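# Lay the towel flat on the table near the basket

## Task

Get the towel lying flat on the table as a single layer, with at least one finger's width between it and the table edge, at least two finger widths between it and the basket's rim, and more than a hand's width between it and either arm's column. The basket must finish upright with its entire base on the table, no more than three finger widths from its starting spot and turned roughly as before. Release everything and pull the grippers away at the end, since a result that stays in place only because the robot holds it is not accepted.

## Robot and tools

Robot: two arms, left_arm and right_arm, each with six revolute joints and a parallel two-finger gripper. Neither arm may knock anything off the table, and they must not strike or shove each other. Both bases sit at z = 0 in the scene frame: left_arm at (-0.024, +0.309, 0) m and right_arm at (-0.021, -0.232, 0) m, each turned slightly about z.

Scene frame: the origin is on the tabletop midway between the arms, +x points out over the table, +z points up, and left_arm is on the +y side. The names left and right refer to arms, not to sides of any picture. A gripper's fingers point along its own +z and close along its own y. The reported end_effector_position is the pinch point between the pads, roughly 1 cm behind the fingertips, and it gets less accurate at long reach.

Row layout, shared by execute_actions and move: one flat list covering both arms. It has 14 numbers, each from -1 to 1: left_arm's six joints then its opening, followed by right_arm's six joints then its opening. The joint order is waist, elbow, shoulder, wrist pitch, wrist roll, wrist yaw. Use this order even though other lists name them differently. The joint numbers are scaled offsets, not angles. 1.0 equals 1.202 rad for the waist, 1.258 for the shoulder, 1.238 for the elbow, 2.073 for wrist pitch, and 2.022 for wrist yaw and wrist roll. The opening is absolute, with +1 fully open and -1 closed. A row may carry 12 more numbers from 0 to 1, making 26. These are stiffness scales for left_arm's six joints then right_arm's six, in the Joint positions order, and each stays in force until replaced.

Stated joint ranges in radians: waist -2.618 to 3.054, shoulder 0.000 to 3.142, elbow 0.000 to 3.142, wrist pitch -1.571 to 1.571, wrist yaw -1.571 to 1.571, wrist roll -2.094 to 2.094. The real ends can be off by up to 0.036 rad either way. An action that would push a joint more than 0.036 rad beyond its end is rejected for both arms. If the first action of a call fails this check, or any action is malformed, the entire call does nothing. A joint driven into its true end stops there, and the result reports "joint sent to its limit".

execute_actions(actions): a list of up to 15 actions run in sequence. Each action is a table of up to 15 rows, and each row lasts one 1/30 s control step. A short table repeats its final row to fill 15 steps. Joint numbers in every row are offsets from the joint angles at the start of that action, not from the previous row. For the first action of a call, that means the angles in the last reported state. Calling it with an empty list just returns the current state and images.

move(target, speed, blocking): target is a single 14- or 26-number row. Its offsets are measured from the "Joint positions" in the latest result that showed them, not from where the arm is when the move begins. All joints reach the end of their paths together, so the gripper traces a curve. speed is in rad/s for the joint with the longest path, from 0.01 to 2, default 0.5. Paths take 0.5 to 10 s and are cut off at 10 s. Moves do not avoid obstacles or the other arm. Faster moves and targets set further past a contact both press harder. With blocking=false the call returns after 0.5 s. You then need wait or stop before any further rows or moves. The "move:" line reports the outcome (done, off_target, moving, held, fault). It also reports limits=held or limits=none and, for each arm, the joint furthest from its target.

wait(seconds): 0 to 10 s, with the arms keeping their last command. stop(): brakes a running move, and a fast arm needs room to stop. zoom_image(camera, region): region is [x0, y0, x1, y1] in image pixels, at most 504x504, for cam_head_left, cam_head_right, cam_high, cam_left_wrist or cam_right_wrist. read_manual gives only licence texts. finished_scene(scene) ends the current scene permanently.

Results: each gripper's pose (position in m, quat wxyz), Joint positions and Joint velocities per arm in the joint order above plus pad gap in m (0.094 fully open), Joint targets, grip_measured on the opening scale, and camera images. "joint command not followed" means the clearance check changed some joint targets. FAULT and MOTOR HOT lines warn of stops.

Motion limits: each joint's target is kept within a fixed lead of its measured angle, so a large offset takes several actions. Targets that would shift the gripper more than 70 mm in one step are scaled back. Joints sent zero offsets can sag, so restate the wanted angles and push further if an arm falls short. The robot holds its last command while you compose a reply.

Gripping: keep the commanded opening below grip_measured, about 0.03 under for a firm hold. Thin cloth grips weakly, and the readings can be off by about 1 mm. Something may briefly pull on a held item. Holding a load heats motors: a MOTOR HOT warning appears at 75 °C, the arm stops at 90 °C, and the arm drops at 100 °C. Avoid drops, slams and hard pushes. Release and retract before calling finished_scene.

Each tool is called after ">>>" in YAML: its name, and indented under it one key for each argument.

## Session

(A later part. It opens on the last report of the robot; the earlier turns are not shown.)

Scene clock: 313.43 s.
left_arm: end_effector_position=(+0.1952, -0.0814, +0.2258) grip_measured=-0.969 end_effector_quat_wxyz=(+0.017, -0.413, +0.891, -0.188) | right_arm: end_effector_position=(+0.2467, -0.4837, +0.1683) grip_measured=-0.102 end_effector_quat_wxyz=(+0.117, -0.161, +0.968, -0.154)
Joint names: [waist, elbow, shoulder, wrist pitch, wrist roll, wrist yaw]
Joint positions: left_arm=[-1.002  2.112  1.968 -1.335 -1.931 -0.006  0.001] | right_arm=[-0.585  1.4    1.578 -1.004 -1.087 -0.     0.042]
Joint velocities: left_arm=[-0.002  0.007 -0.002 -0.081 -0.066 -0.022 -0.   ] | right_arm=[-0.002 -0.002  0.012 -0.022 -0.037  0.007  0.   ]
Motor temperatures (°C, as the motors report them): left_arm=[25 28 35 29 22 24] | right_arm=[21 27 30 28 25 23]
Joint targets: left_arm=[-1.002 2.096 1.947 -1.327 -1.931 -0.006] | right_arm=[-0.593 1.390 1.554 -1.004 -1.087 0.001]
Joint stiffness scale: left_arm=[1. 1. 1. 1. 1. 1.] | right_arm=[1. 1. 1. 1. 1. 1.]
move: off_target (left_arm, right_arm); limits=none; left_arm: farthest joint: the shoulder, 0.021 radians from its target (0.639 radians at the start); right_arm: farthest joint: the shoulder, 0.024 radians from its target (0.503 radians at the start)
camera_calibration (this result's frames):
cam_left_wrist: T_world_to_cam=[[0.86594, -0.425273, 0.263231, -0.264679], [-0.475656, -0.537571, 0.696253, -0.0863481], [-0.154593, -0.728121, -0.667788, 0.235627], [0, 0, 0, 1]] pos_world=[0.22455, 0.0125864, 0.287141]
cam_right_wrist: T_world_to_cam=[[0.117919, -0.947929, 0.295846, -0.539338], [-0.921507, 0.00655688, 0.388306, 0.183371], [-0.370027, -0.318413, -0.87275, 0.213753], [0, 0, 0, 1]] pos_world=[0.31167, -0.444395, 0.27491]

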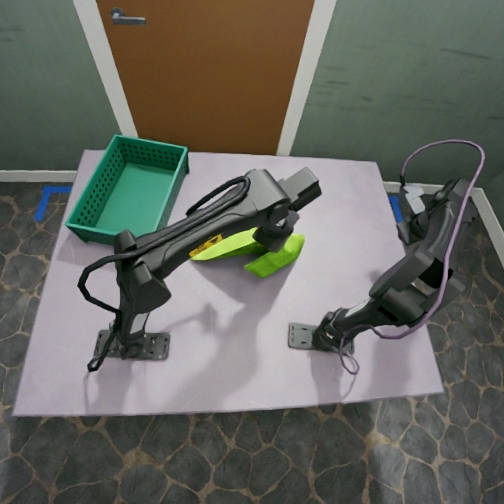

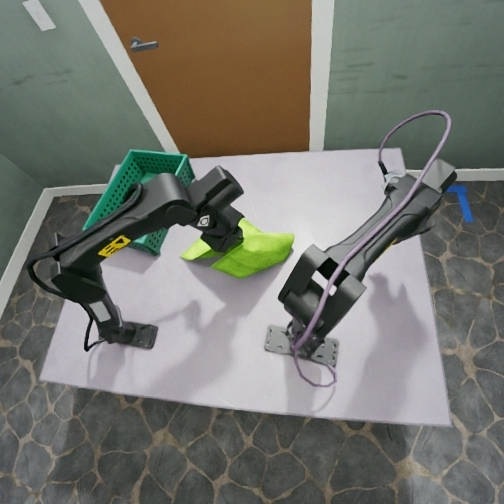

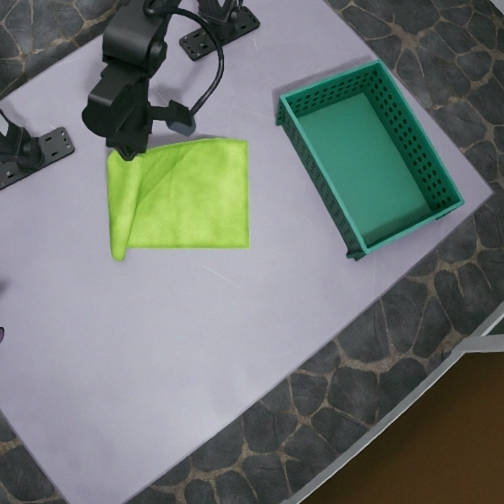

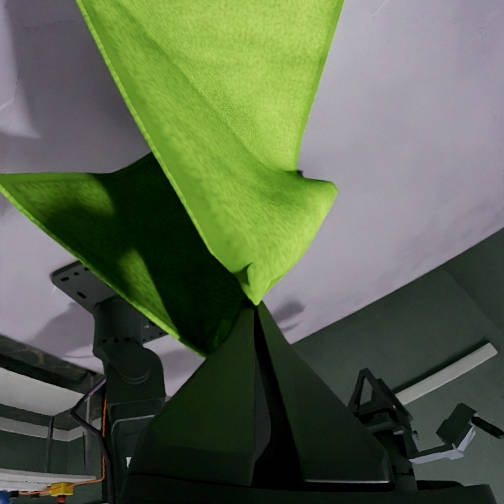

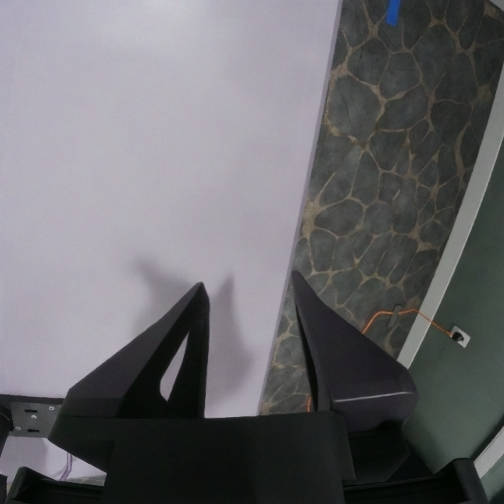

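>>> move:
  target: [0,0.225,-0.1,-0.084,0,0,-1, 0,0,-0.02,0,0,0,-0.1]
  speed: 0.25

Scene clock: 373.00 s.
left_arm: end_effector_position=(+0.1803, -0.0546, +0.3334) grip_measured=-0.969 end_effector_quat_wxyz=(+0.023, -0.403, +0.870, -0.284) | right_arm: end_effector_position=(+0.2467, -0.4837, +0.1683) grip_measured=-0.102 end_effector_quat_wxyz=(+0.117, -0.161, +0.968, -0.154)
Joint names: [waist, elbow, shoulder, wrist pitch, wrist roll, wrist yaw]
Joint positions: left_arm=[-1.002  2.361  1.861 -1.494 -1.931 -0.006  0.001] | right_arm=[-0.585  1.4    1.578 -1.004 -1.087  0.     0.042]
Joint velocities: left_arm=[-0.002  0.012  0.002 -0.066  0.007  0.11  -0.   ] | right_arm=[-0.007  0.002 -0.007 -0.007  0.007 -0.022 -0.001]
Motor temperatures (°C, as the motors report them): left_arm=[25 27 33 30 22 24] | right_arm=[21 27 29 28 25 23]
Joint targets: left_arm=[-1.002 2.390 1.842 -1.509 -1.931 -0.006] | right_arm=[-0.585 1.400 1.553 -1.004 -1.087 -0.000]
Joint stiffness scale: left_arm=[1. 1. 1. 1. 1. 1.] | right_arm=[1. 1. 1. 1. 1. 1.]
move: off_target (left_arm, right_arm); limits=none; left_arm: farthest joint: the elbow, 0.029 radians from its target (0.279 radians at the start); right_arm: farthest joint: the shoulder, 0.025 radians from its target (0.025 radians at the start)
camera_calibration (this result's frames):
cam_left_wrist: T_world_to_cam=[[0.833411, -0.3666, 0.413558, -0.309822], [-0.544195, -0.413949, 0.729725, -0.146025], [-0.0963253, -0.833217, -0.544492, 0.267375], [0, 0, 0, 1]] pos_world=[0.204498, 0.0487541, 0.380271]
cam_right_wrist: T_world_to_cam=[[0.117854, -0.94787, 0.296061, -0.539371], [-0.921412, 0.00678985, 0.388528, 0.18338], [-0.370284, -0.318584, -0.872579, 0.213672], [0, 0, 0, 1]] pos_world=[0.311655, -0.444426, 0.274884]

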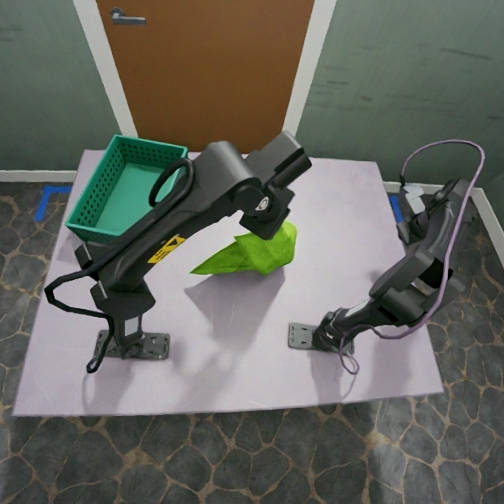

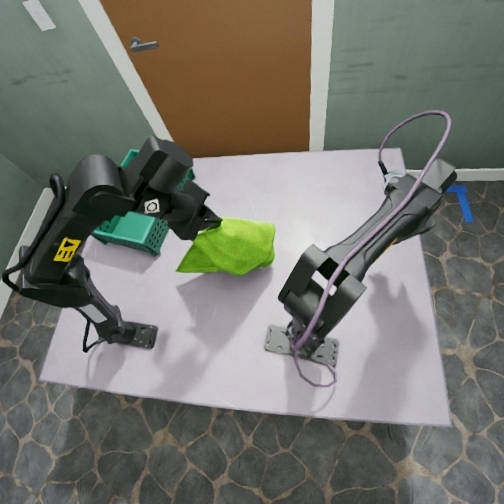

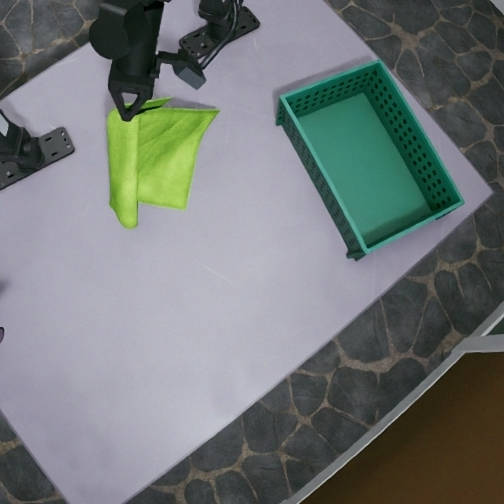

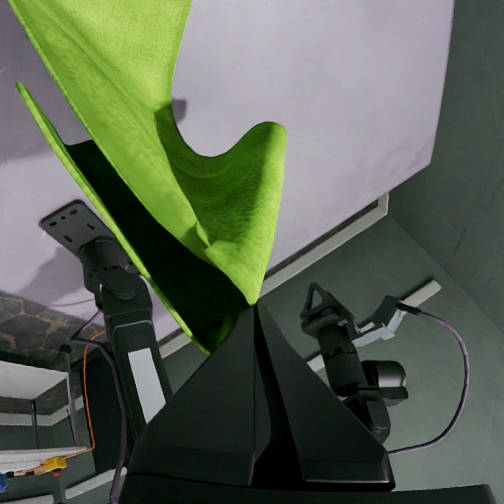

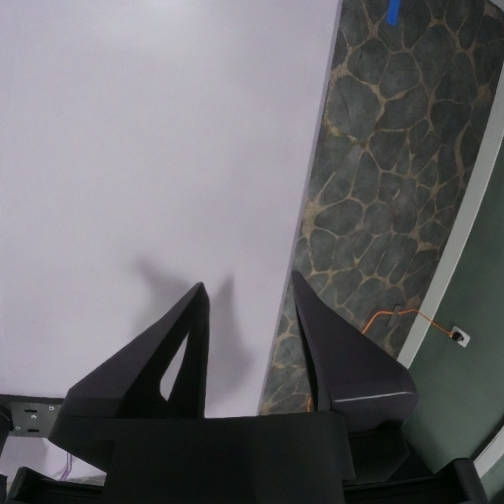

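>>> zoom_image:
  camera: "cam_head_right"
  region: [160, 180, 300, 320]

>>> zoom_image:
  camera: "cam_head_left"
  region: [175, 180, 315, 320]

>>> zoom_image:
  camera: "cam_high"
  region: [80, 70, 250, 240]

Region (160, 180, 300, 320) of cam_head_right's 504x504 image, scaled by 3.600, with more detail than that image has.

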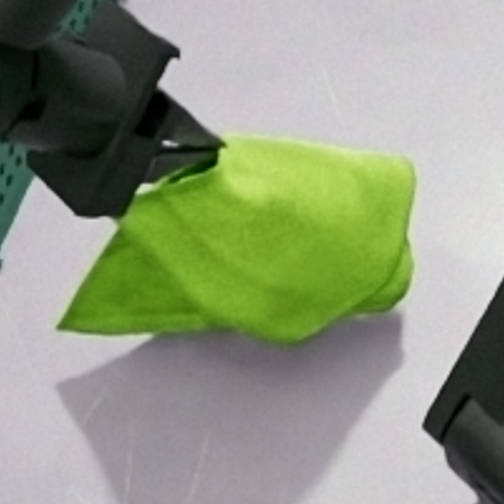

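Region (175, 180, 315, 320) of cam_head_left's 504x504 image, scaled by 3.600, with more detail than that image has.

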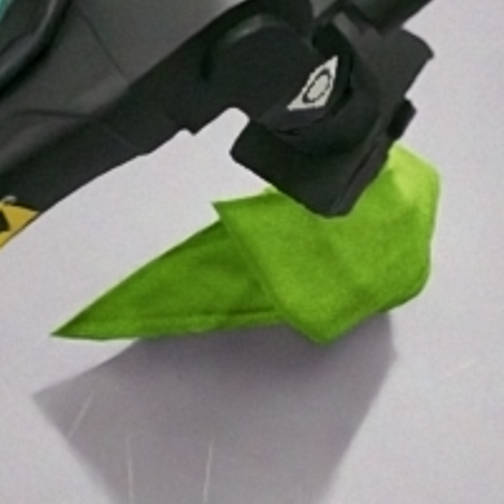

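Region (80, 70, 250, 240) of cam_high's 504x504 image, scaled by 2.965, with more detail than that image has.

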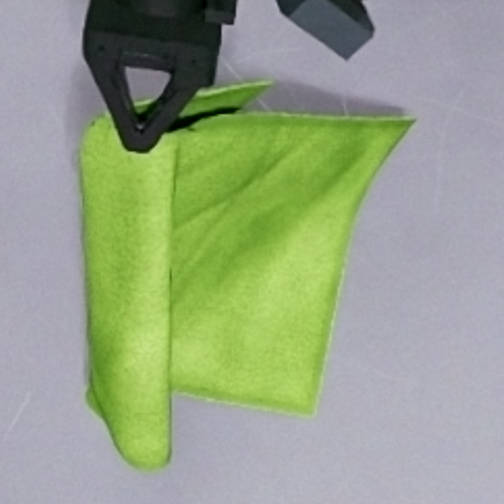

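>>> move:
  target: [0,0.05,-0.075,-0.012,0.8,0,-1, 0,0,-0.02,0,0,0,-0.1]
  speed: 0.6

Scene clock: 429.33 s.
left_arm: end_effector_position=(+0.1712, -0.0382, +0.3654) grip_measured=-0.969 end_effector_quat_wxyz=(+0.247, +0.341, +0.884, -0.203) | right_arm: end_effector_position=(+0.2467, -0.4837, +0.1683) grip_measured=-0.102 end_effector_quat_wxyz=(+0.117, -0.161, +0.968, -0.154)
Joint names: [waist, elbow, shoulder, wrist pitch, wrist roll, wrist yaw]
Joint positions: left_arm=[-1.002  2.389  1.794 -1.514 -0.326 -0.006  0.001] | right_arm=[-0.585  1.4    1.578 -1.004 -1.087  0.     0.042]
Joint velocities: left_arm=[-0.002 -0.017 -0.012  0.022 -0.022 -0.007 -0.   ] | right_arm=[-0.017 -0.017  0.007  0.007  0.037 -0.066 -0.001]
Motor temperatures (°C, as the motors report them): left_arm=[25 28 32 31 22 24] | right_arm=[21 27 29 29 25 23]
Joint targets: left_arm=[-1.002 2.423 1.766 -1.519 -0.313 -0.006] | right_arm=[-0.585 1.400 1.553 -1.004 -1.087 0.000]
Joint stiffness scale: left_arm=[1. 1. 1. 1. 1. 1.] | right_arm=[1. 1. 1. 1. 1. 1.]
move: off_target (left_arm, right_arm); limits=none; left_arm: farthest joint: the elbow, 0.034 radians from its target (0.062 radians at the start); right_arm: farthest joint: the shoulder, 0.025 radians from its target (0.025 radians at the start)
camera_calibration (this result's frames):
cam_left_wrist: T_world_to_cam=[[-0.526521, -0.805733, 0.27124, -0.0413342], [-0.832668, 0.553127, 0.0267492, 0.175696], [-0.171583, -0.211769, -0.96214, 0.486747], [0, 0, 0, 1]] pos_world=[0.20805, -0.0274086, 0.47483]
cam_right_wrist: T_world_to_cam=[[0.117854, -0.94787, 0.296061, -0.539371], [-0.921412, 0.00678985, 0.388528, 0.18338], [-0.370284, -0.318584, -0.872579, 0.213672], [0, 0, 0, 1]] pos_world=[0.311655, -0.444426, 0.274884]

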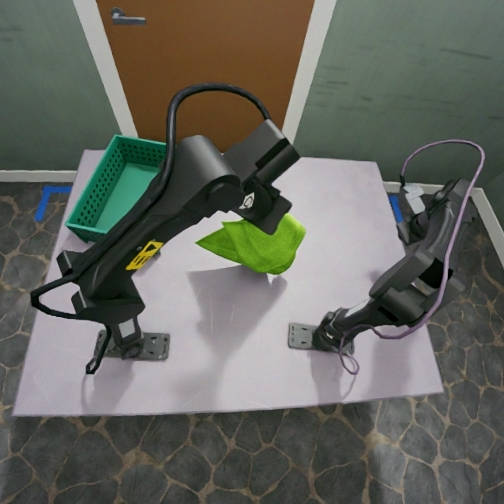

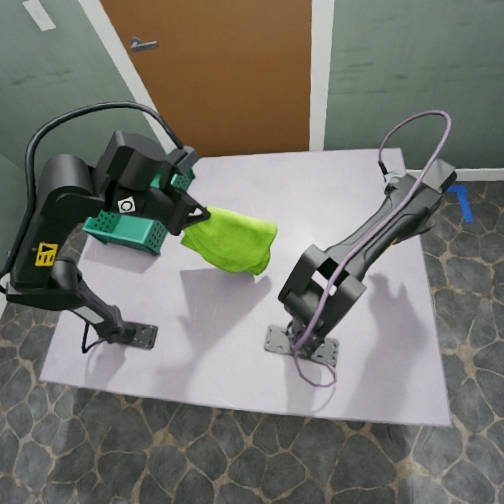

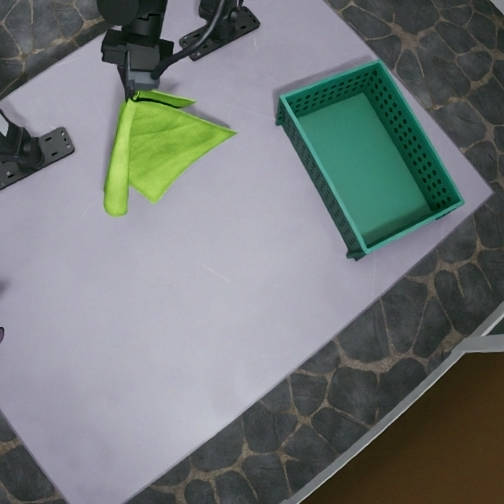

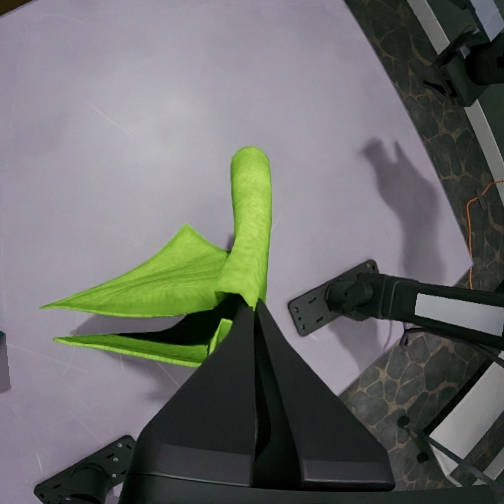

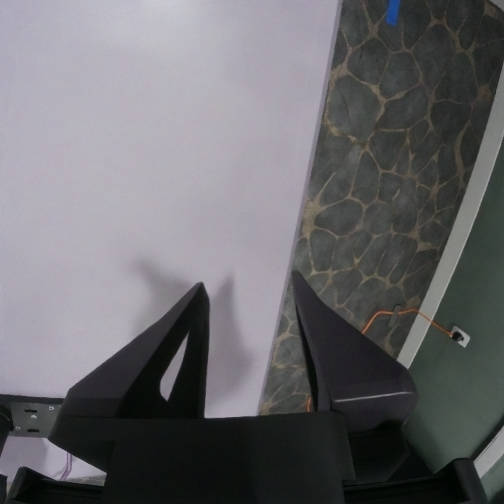

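>>> move:
  target: [0,0.027,-0.02,-0.003,0.8,0,-1, 0,0,-0.02,0,0,0,-0.1]
  speed: 0.6

Scene clock: 436.07 s.
left_arm: end_effector_position=(+0.1712, -0.0382, +0.3654) grip_measured=-0.969 end_effector_quat_wxyz=(+0.318, +0.874, +0.367, +0.038) | right_arm: end_effector_position=(+0.2467, -0.4837, +0.1683) grip_measured=-0.102 end_effector_quat_wxyz=(+0.117, -0.161, +0.968, -0.154)
Joint names: [waist, elbow, shoulder, wrist pitch, wrist roll, wrist yaw]
Joint positions: left_arm=[-1.002  2.389  1.794 -1.514  1.284 -0.006  0.001] | right_arm=[-0.585  1.4    1.578 -1.004 -1.087  0.     0.042]
Joint velocities: left_arm=[ 0.002  0.007  0.002 -0.007  0.051  0.022 -0.   ] | right_arm=[ 0.022 -0.002  0.002 -0.022  0.007 -0.037 -0.   ]
Motor temperatures (°C, as the motors report them): left_arm=[25 27 32 31 22 24] | right_arm=[21 27 29 29 25 23]
Joint targets: left_arm=[-1.002 2.423 1.769 -1.520 1.291 -0.006] | right_arm=[-0.585 1.400 1.553 -1.004 -1.087 0.000]
Joint stiffness scale: left_arm=[1. 1. 1. 1. 1. 1.] | right_arm=[1. 1. 1. 1. 1. 1.]
move: off_target (left_arm, right_arm); limits=none; left_arm: farthest joint: the elbow, 0.033 radians from its target (0.033 radians at the start); right_arm: farthest joint: the shoulder, 0.025 radians from its target (0.025 radians at the start)
camera_calibration (this result's frames):
cam_left_wrist: T_world_to_cam=[[-0.746587, 0.340411, -0.571602, 0.348068], [0.283396, 0.940056, 0.189688, -0.0601832], [0.601909, -0.0203709, -0.798304, 0.301737], [0, 0, 0, 1]] pos_world=[0.0953, -0.0557638, 0.45125]
cam_right_wrist: T_world_to_cam=[[0.117854, -0.94787, 0.296061, -0.539371], [-0.921412, 0.00678985, 0.388528, 0.18338], [-0.370284, -0.318584, -0.872579, 0.213672], [0, 0, 0, 1]] pos_world=[0.311655, -0.444426, 0.274884]

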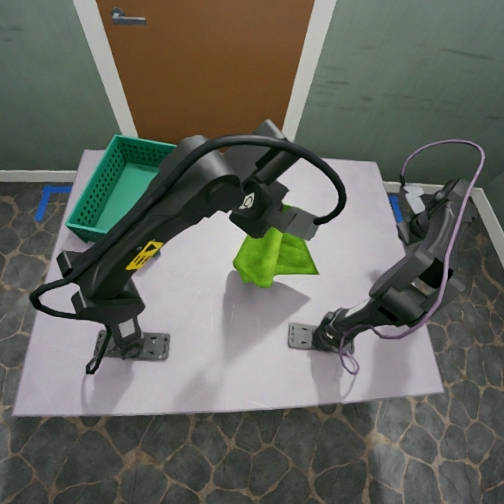

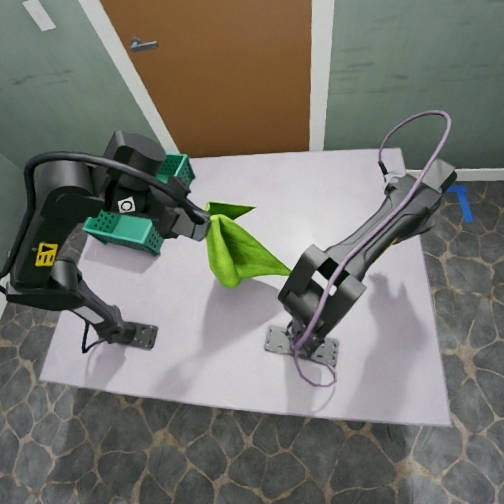

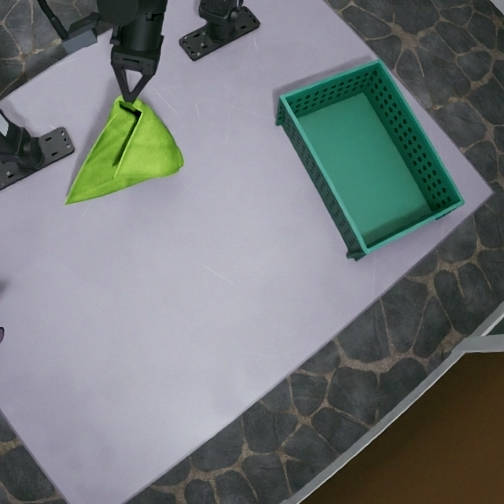

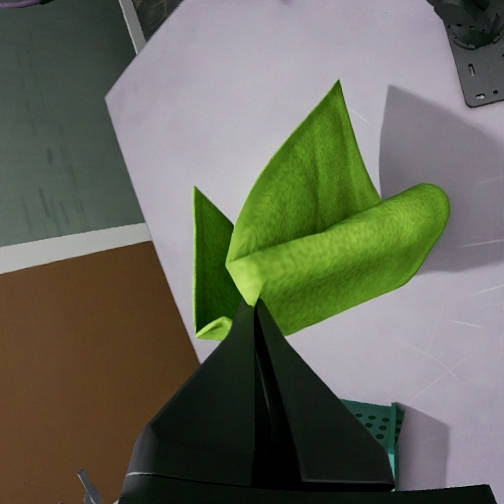

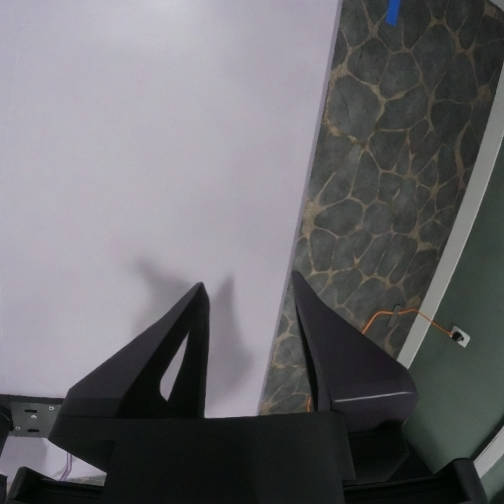

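It rotated. Let it settle and look again.

>>> execute_actions:
  actions: []

>>> zoom_image:
  camera: "cam_head_right"
  region: [180, 180, 310, 310]

>>> zoom_image:
  camera: "cam_high"
  region: [50, 80, 200, 230]

Scene clock: 439.43 s.
left_arm: end_effector_position=(+0.1712, -0.0382, +0.3654) grip_measured=-0.969 end_effector_quat_wxyz=(+0.318, +0.874, +0.366, +0.038) | right_arm: end_effector_position=(+0.2467, -0.4837, +0.1683) grip_measured=-0.102 end_effector_quat_wxyz=(+0.117, -0.161, +0.968, -0.154)
Joint names: [waist, elbow, shoulder, wrist pitch, wrist roll, wrist yaw]
Joint positions: left_arm=[-1.002  2.389  1.794 -1.514  1.285 -0.006  0.001] | right_arm=[-0.585  1.4    1.578 -1.004 -1.087  0.     0.042]
Joint velocities: left_arm=[-0.002  0.007  0.002 -0.051 -0.037  0.022  0.   ] | right_arm=[-0.002 -0.012 -0.007 -0.022 -0.081  0.066 -0.   ]
Motor temperatures (°C, as the motors report them): left_arm=[25 27 32 31 22 24] | right_arm=[21 27 29 29 25 23]
Joint targets: left_arm=[-1.002 2.423 1.769 -1.520 1.292 -0.006] | right_arm=[-0.585 1.400 1.553 -1.004 -1.087 0.000]
Joint stiffness scale: left_arm=[1. 1. 1. 1. 1. 1.] | right_arm=[1. 1. 1. 1. 1. 1.]
camera_calibration (this result's frames):
cam_left_wrist: T_world_to_cam=[[-0.74615, 0.340994, -0.571824, 0.348097], [0.28389, 0.939841, 0.190017, -0.0603961], [0.602218, -0.0205541, -0.798067, 0.301591], [0, 0, 0, 1]] pos_world=[0.0952548, -0.0557373, 0.451216]
cam_right_wrist: T_world_to_cam=[[0.117854, -0.94787, 0.296061, -0.539371], [-0.921412, 0.00678985, 0.388528, 0.18338], [-0.370284, -0.318584, -0.872579, 0.213672], [0, 0, 0, 1]] pos_world=[0.311655, -0.444426, 0.274884]

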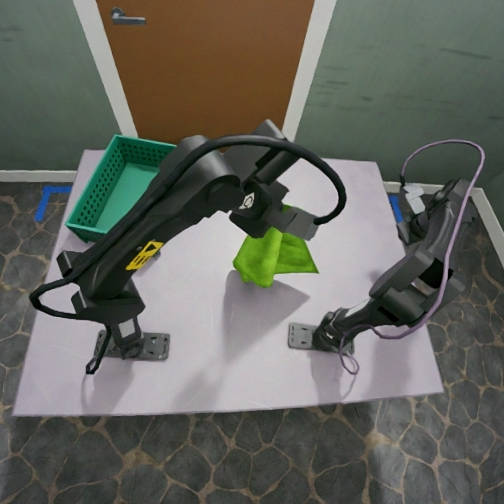

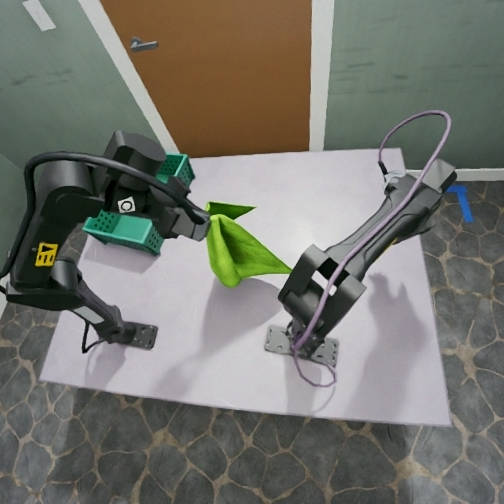

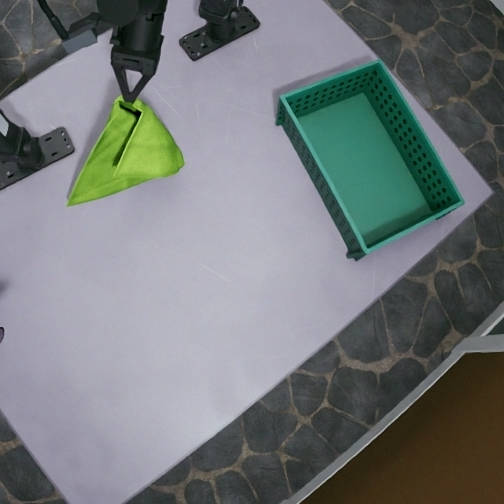

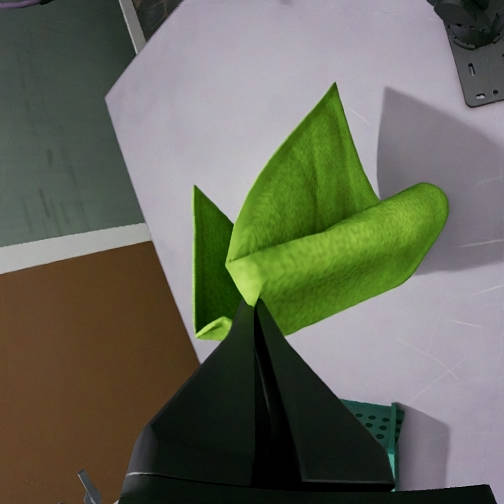

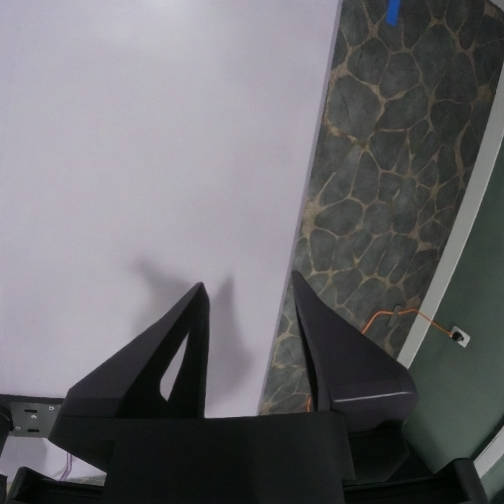

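Region (180, 180, 310, 310) of cam_head_right's 504x504 image, scaled by 3.877, with more detail than that image has.

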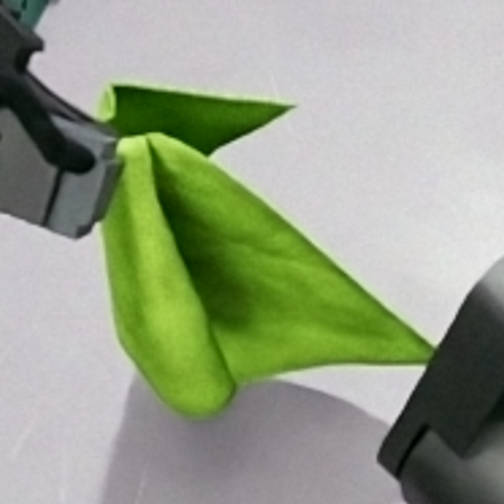

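Region (50, 80, 200, 230) of cam_high's 504x504 image, scaled by 3.360, with more detail than that image has.

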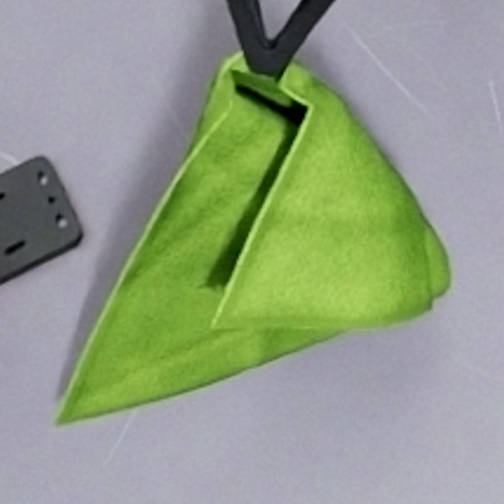

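>>> move:
  target: [0,0.027,-0.02,-0.003,0,0,-1, 0.37,0.169,-0.101,-0.2225,1.0,-0.396,0.1]
  speed: 1.2

>>> move:
  target: [0,0.027,-0.02,-0.003,0,0,-1, 0,0.025,-0.02,-0.005,0.31,0,0.1]
  speed: 1.0

Scene clock: 506.80 s.
left_arm: end_effector_position=(+0.1712, -0.0382, +0.3654) grip_measured=-0.969 end_effector_quat_wxyz=(+0.318, +0.874, +0.366, +0.038) | right_arm: end_effector_position=(+0.2802, -0.1989, +0.2747) grip_measured=+0.098 end_effector_quat_wxyz=(-0.017, +0.505, +0.768, +0.394)
Joint names: [waist, elbow, shoulder, wrist pitch, wrist roll, wrist yaw]
Joint positions: left_arm=[-1.002  2.389  1.794 -1.514  1.285 -0.006  0.001] | right_arm=[-0.152  1.578  1.476 -1.452  0.931 -0.787  0.052]
Joint velocities: left_arm=[-0.007 -0.007  0.012 -0.066 -0.037  0.037  0.   ] | right_arm=[-0.002 -0.012  0.012  0.007 -0.051 -0.022 -0.   ]
Motor temperatures (°C, as the motors report them): left_arm=[25 28 32 32 22 24] | right_arm=[21 27 29 29 25 23]
Joint targets: left_arm=[-1.002 2.423 1.769 -1.521 1.285 -0.006] | right_arm=[-0.141 1.609 1.451 -1.465 0.935 -0.800]
Joint stiffness scale: left_arm=[1. 1. 1. 1. 1. 1.] | right_arm=[1. 1. 1. 1. 1. 1.]
move: off_target (left_arm, right_arm); limits=none; left_arm: farthest joint: the elbow, 0.033 radians from its target (0.033 radians at the start); right_arm: farthest joint: the elbow, 0.031 radians from its target (0.209 radians at the start)
camera_calibration (this result's frames):
cam_left_wrist: T_world_to_cam=[[-0.74615, 0.340994, -0.571824, 0.348097], [0.28389, 0.939841, 0.190017, -0.0603961], [0.602218, -0.0205541, -0.798067, 0.301591], [0, 0, 0, 1]] pos_world=[0.0952548, -0.0557373, 0.451216]
cam_right_wrist: T_world_to_cam=[[-0.857947, -0.0449158, -0.511772, 0.370097], [-0.507106, 0.233602, 0.829623, -0.0211062], [0.0822879, 0.971294, -0.223195, 0.360995], [0, 0, 0, 1]] pos_world=[0.277115, -0.329079, 0.287488]

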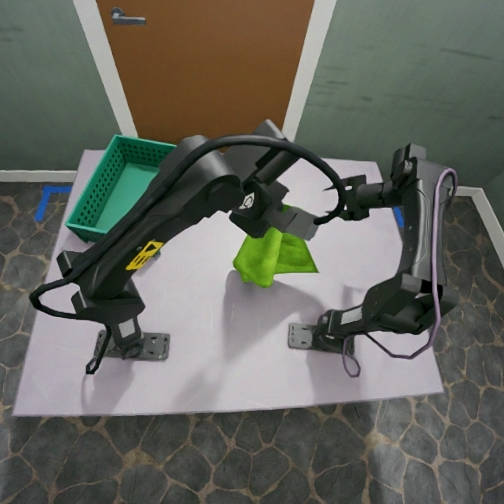

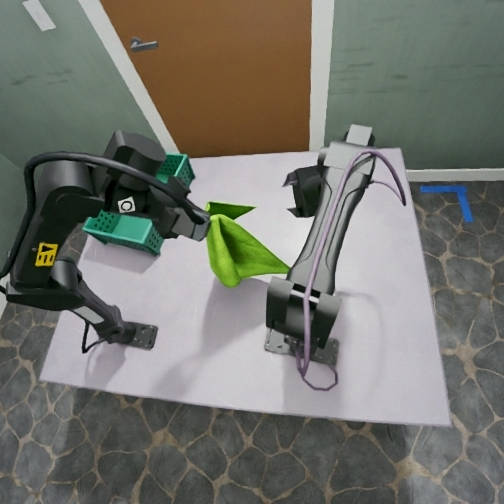

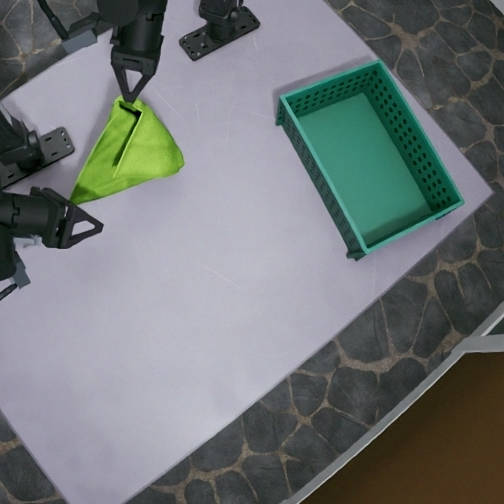

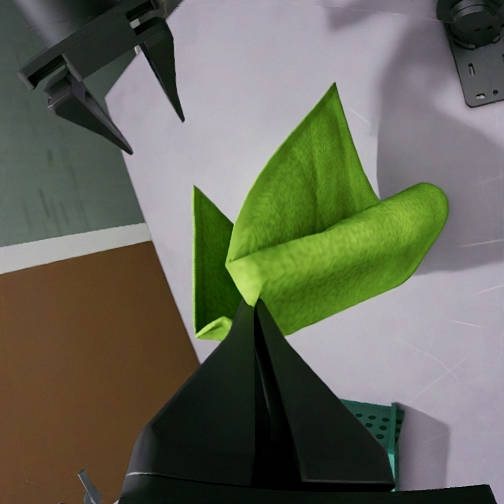

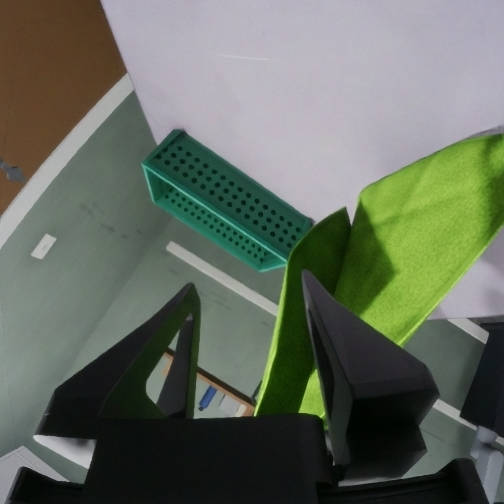

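Scene clock: 508.37 s.
left_arm: end_effector_position=(+0.1712, -0.0382, +0.3654) grip_measured=-0.969 end_effector_quat_wxyz=(+0.318, +0.874, +0.366, +0.038) | right_arm: end_effector_position=(+0.2802, -0.1989, +0.2747) grip_measured=+0.098 end_effector_quat_wxyz=(-0.136, +0.715, +0.577, +0.370)
Joint names: [waist, elbow, shoulder, wrist pitch, wrist roll, wrist yaw]
Joint positions: left_arm=[-1.002  2.389  1.794 -1.514  1.285 -0.006  0.001] | right_arm=[-0.152  1.578  1.476 -1.452  1.55  -0.787  0.052]
Joint velocities: left_arm=[-0.012  0.012  0.012 -0.022 -0.007 -0.051 -0.002] | right_arm=[ 0.007  0.007 -0.022 -0.037  0.007 -0.007 -0.001]
Motor temperatures (°C, as the motors report them): left_arm=[25 28 32 33 22 24] | right_arm=[21 27 29 29 25 23]
Joint targets: left_arm=[-1.002 2.423 1.769 -1.521 1.285 -0.006] | right_arm=[-0.152 1.609 1.451 -1.463 1.558 -0.787]
Joint stiffness scale: left_arm=[1. 1. 1. 1. 1. 1.] | right_arm=[1. 1. 1. 1. 1. 1.]
move: off_target (left_arm, right_arm); limits=none; left_arm: farthest joint: the elbow, 0.033 radians from its target (0.033 radians at the start); right_arm: farthest joint: the elbow, 0.031 radians from its target (0.031 radians at the start)
camera_calibration (this result's frames):
cam_left_wrist: T_world_to_cam=[[-0.74615, 0.340994, -0.571824, 0.348097], [0.28389, 0.939841, 0.190017, -0.0603961], [0.602218, -0.0205541, -0.798067, 0.301591], [0, 0, 0, 1]] pos_world=[0.0952548, -0.0557373, 0.451216]
cam_right_wrist: T_world_to_cam=[[-0.900972, 0.417649, -0.117553, 0.365881], [-0.062583, 0.143005, 0.987741, -0.207129], [0.42934, 0.897284, -0.102706, 0.215922], [0, 0, 0, 1]] pos_world=[0.223981, -0.316933, 0.269776]

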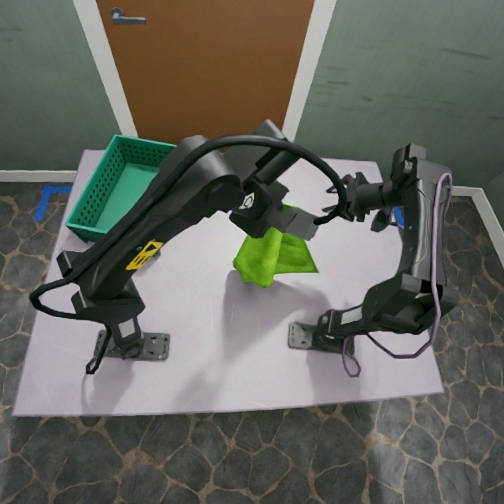

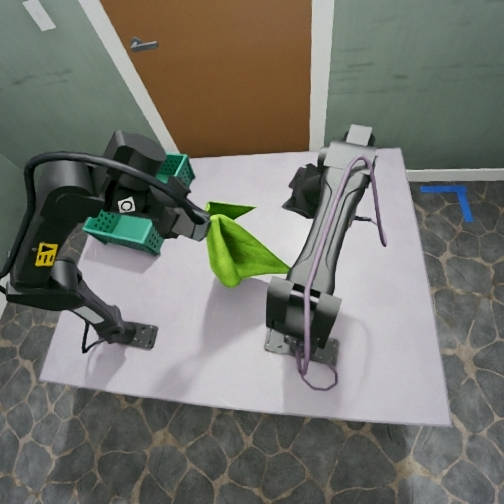

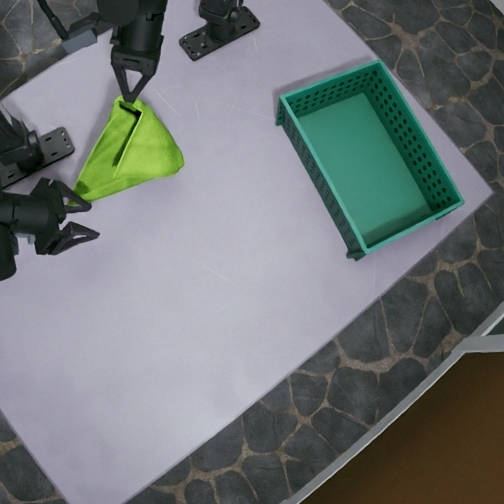

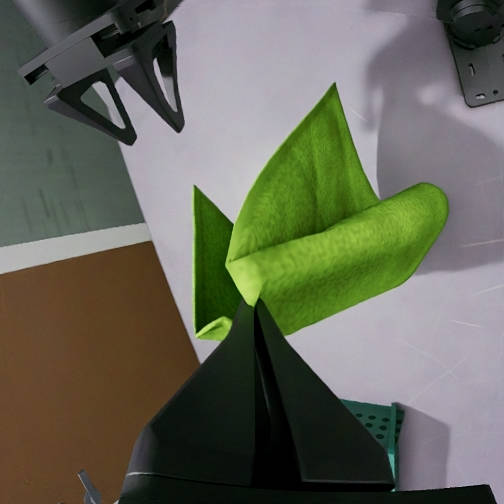

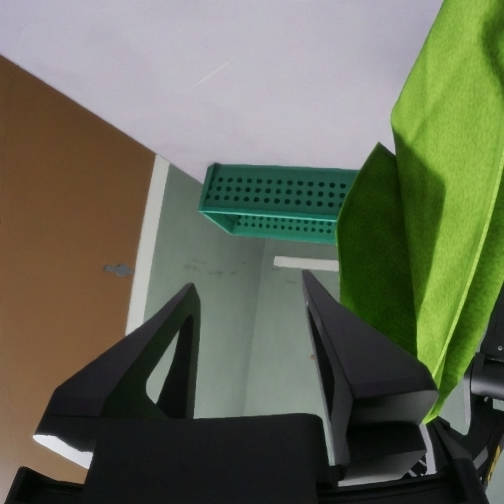

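>>> move:
  target: [0,0.027,-0.02,-0.003,0,0,-1, 0.15,0.025,-0.02,-0.005,-0.07,0,0.1]
  speed: 0.3

Scene clock: 518.83 s.
left_arm: end_effector_position=(+0.1712, -0.0382, +0.3654) grip_measured=-0.969 end_effector_quat_wxyz=(+0.318, +0.874, +0.366, +0.038) | right_arm: end_effector_position=(+0.2704, -0.1486, +0.2745) grip_measured=+0.098 end_effector_quat_wxyz=(-0.143, +0.621, +0.678, +0.367)
Joint names: [waist, elbow, shoulder, wrist pitch, wrist roll, wrist yaw]
Joint positions: left_arm=[-1.002  2.389  1.794 -1.514  1.285 -0.006  0.001] | right_arm=[ 0.017  1.578  1.476 -1.452  1.419 -0.785  0.052]
Joint velocities: left_arm=[ 0.012  0.017 -0.002 -0.022  0.022 -0.007 -0.001] | right_arm=[-0.002  0.017 -0.032 -0.051 -0.007 -0.022 -0.   ]
Motor temperatures (°C, as the motors report them): left_arm=[25 28 32 33 22 24] | right_arm=[21 27 28 28 25 23]
Joint targets: left_arm=[-1.002 2.423 1.769 -1.521 1.285 -0.006] | right_arm=[0.028 1.609 1.451 -1.463 1.409 -0.787]
Joint stiffness scale: left_arm=[1. 1. 1. 1. 1. 1.] | right_arm=[1. 1. 1. 1. 1. 1.]
move: off_target (left_arm, right_arm); limits=none; left_arm: farthest joint: the elbow, 0.033 radians from its target (0.033 radians at the start); right_arm: farthest joint: the elbow, 0.031 radians from its target (0.031 radians at the start)
camera_calibration (this result's frames):
cam_left_wrist: T_world_to_cam=[[-0.74615, 0.340994, -0.571824, 0.348097], [0.28389, 0.939841, 0.190017, -0.0603961], [0.602218, -0.0205541, -0.798067, 0.301591], [0, 0, 0, 1]] pos_world=[0.0952548, -0.0557373, 0.451216]
cam_right_wrist: T_world_to_cam=[[-0.963327, 0.16706, -0.209979, 0.340953], [-0.185027, 0.153178, 0.970722, -0.175462], [0.194333, 0.973975, -0.11665, 0.253797], [0, 0, 0, 1]] pos_world=[0.246663, -0.277274, 0.271523]

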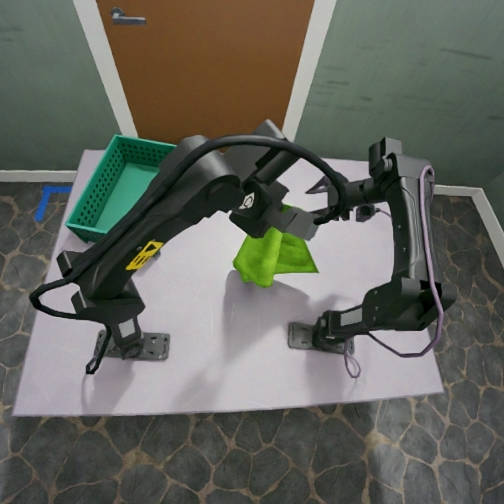

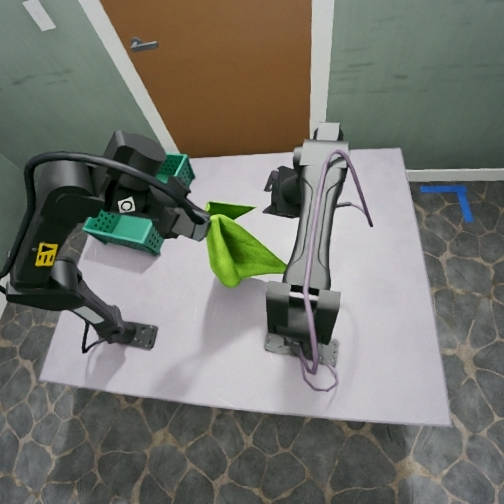

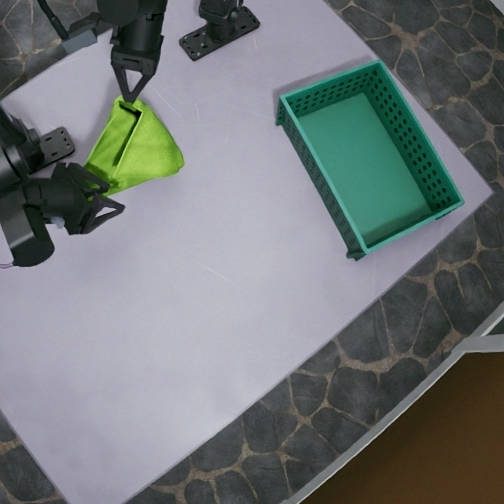

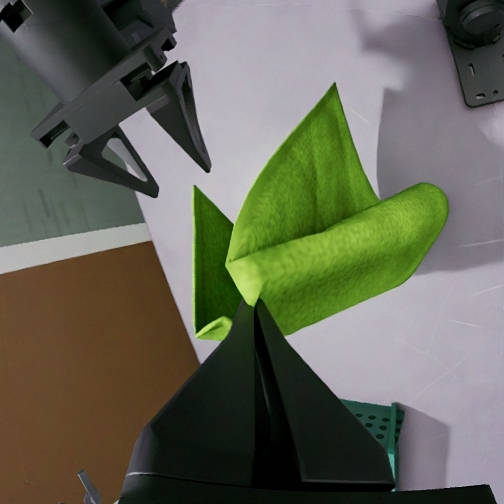

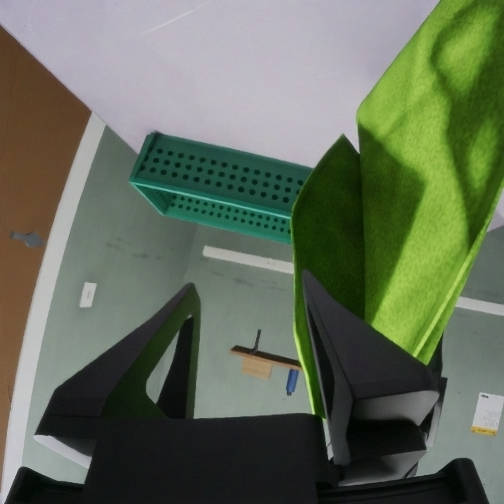

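>>> move:
  target: [0,0.027,-0.02,-0.003,0,0,-1, 0.157,0.03,-0.02,-0.032,0,0,0.4]
  speed: 0.2

Scene clock: 533.17 s.
left_arm: end_effector_position=(+0.1712, -0.0382, +0.3654) grip_measured=-0.969 end_effector_quat_wxyz=(+0.318, +0.874, +0.366, +0.038) | right_arm: end_effector_position=(+0.2420, -0.0988, +0.2726) grip_measured=+0.398 end_effector_quat_wxyz=(-0.191, +0.566, +0.726, +0.339)
Joint names: [waist, elbow, shoulder, wrist pitch, wrist roll, wrist yaw]
Joint positions: left_arm=[-1.002  2.389  1.794 -1.514  1.285 -0.006  0.001] | right_arm=[ 0.195  1.578  1.476 -1.5    1.419 -0.784  0.066]
Joint velocities: left_arm=[ 0.002 -0.017  0.017 -0.007  0.037 -0.007 -0.   ] | right_arm=[-0.022  0.002  0.002 -0.051 -0.022  0.037  0.   ]
Motor temperatures (°C, as the motors report them): left_arm=[25 28 32 33 22 24] | right_arm=[21 27 28 28 25 23]
Joint targets: left_arm=[-1.002 2.423 1.769 -1.521 1.285 -0.006] | right_arm=[0.206 1.615 1.451 -1.518 1.420 -0.785]
Joint stiffness scale: left_arm=[1. 1. 1. 1. 1. 1.] | right_arm=[1. 1. 1. 1. 1. 1.]
move: off_target (left_arm, right_arm); limits=none; left_arm: farthest joint: the elbow, 0.033 radians from its target (0.033 radians at the start); right_arm: farthest joint: the elbow, 0.037 radians from its target (0.037 radians at the start)
camera_calibration (this result's frames):
cam_left_wrist: T_world_to_cam=[[-0.74615, 0.340994, -0.571824, 0.348097], [0.28389, 0.939841, 0.190017, -0.0603961], [0.602218, -0.0205541, -0.798067, 0.301591], [0, 0, 0, 1]] pos_world=[0.0952548, -0.0557373, 0.451216]
cam_right_wrist: T_world_to_cam=[[-0.986538, -0.00601395, -0.163423, 0.280685], [-0.162957, 0.119945, 0.979315, -0.197461], [0.0137122, 0.992762, -0.11931, 0.256821], [0, 0, 0, 1]] pos_world=[0.241207, -0.22959, 0.269888]

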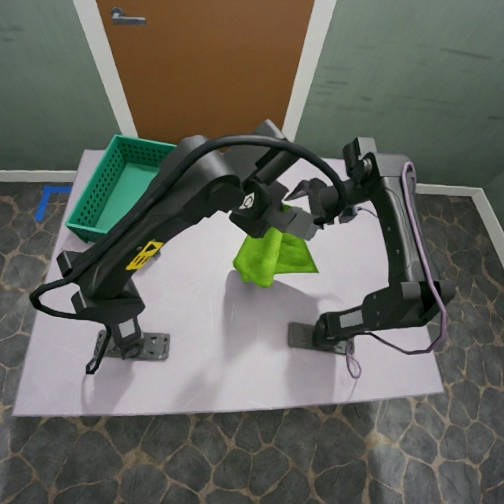

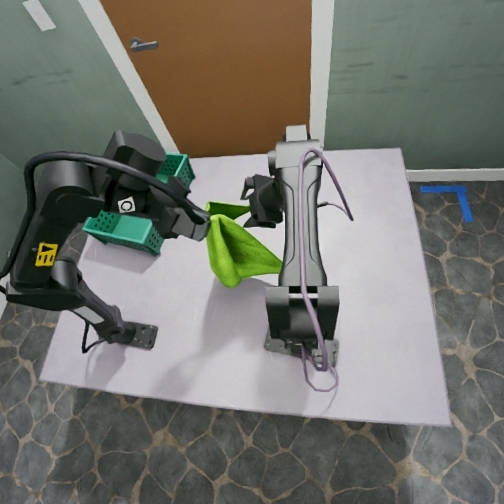

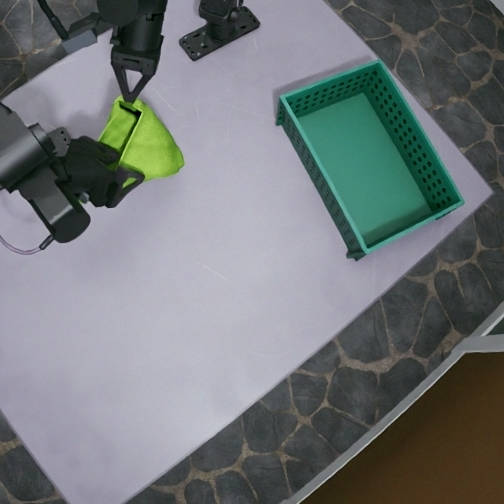

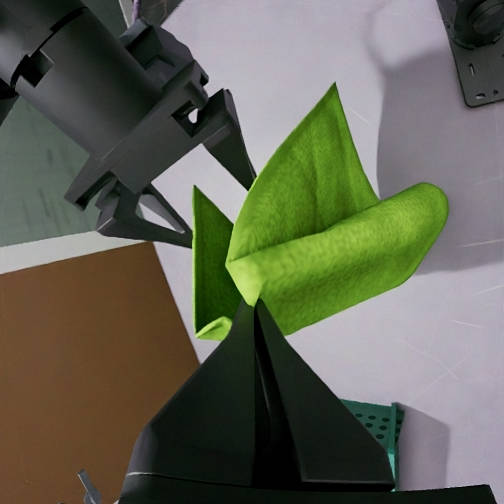

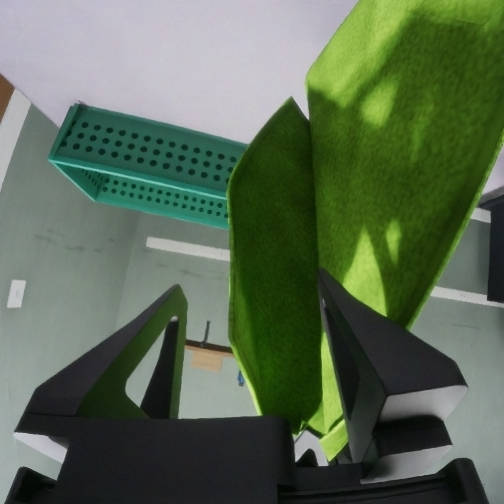

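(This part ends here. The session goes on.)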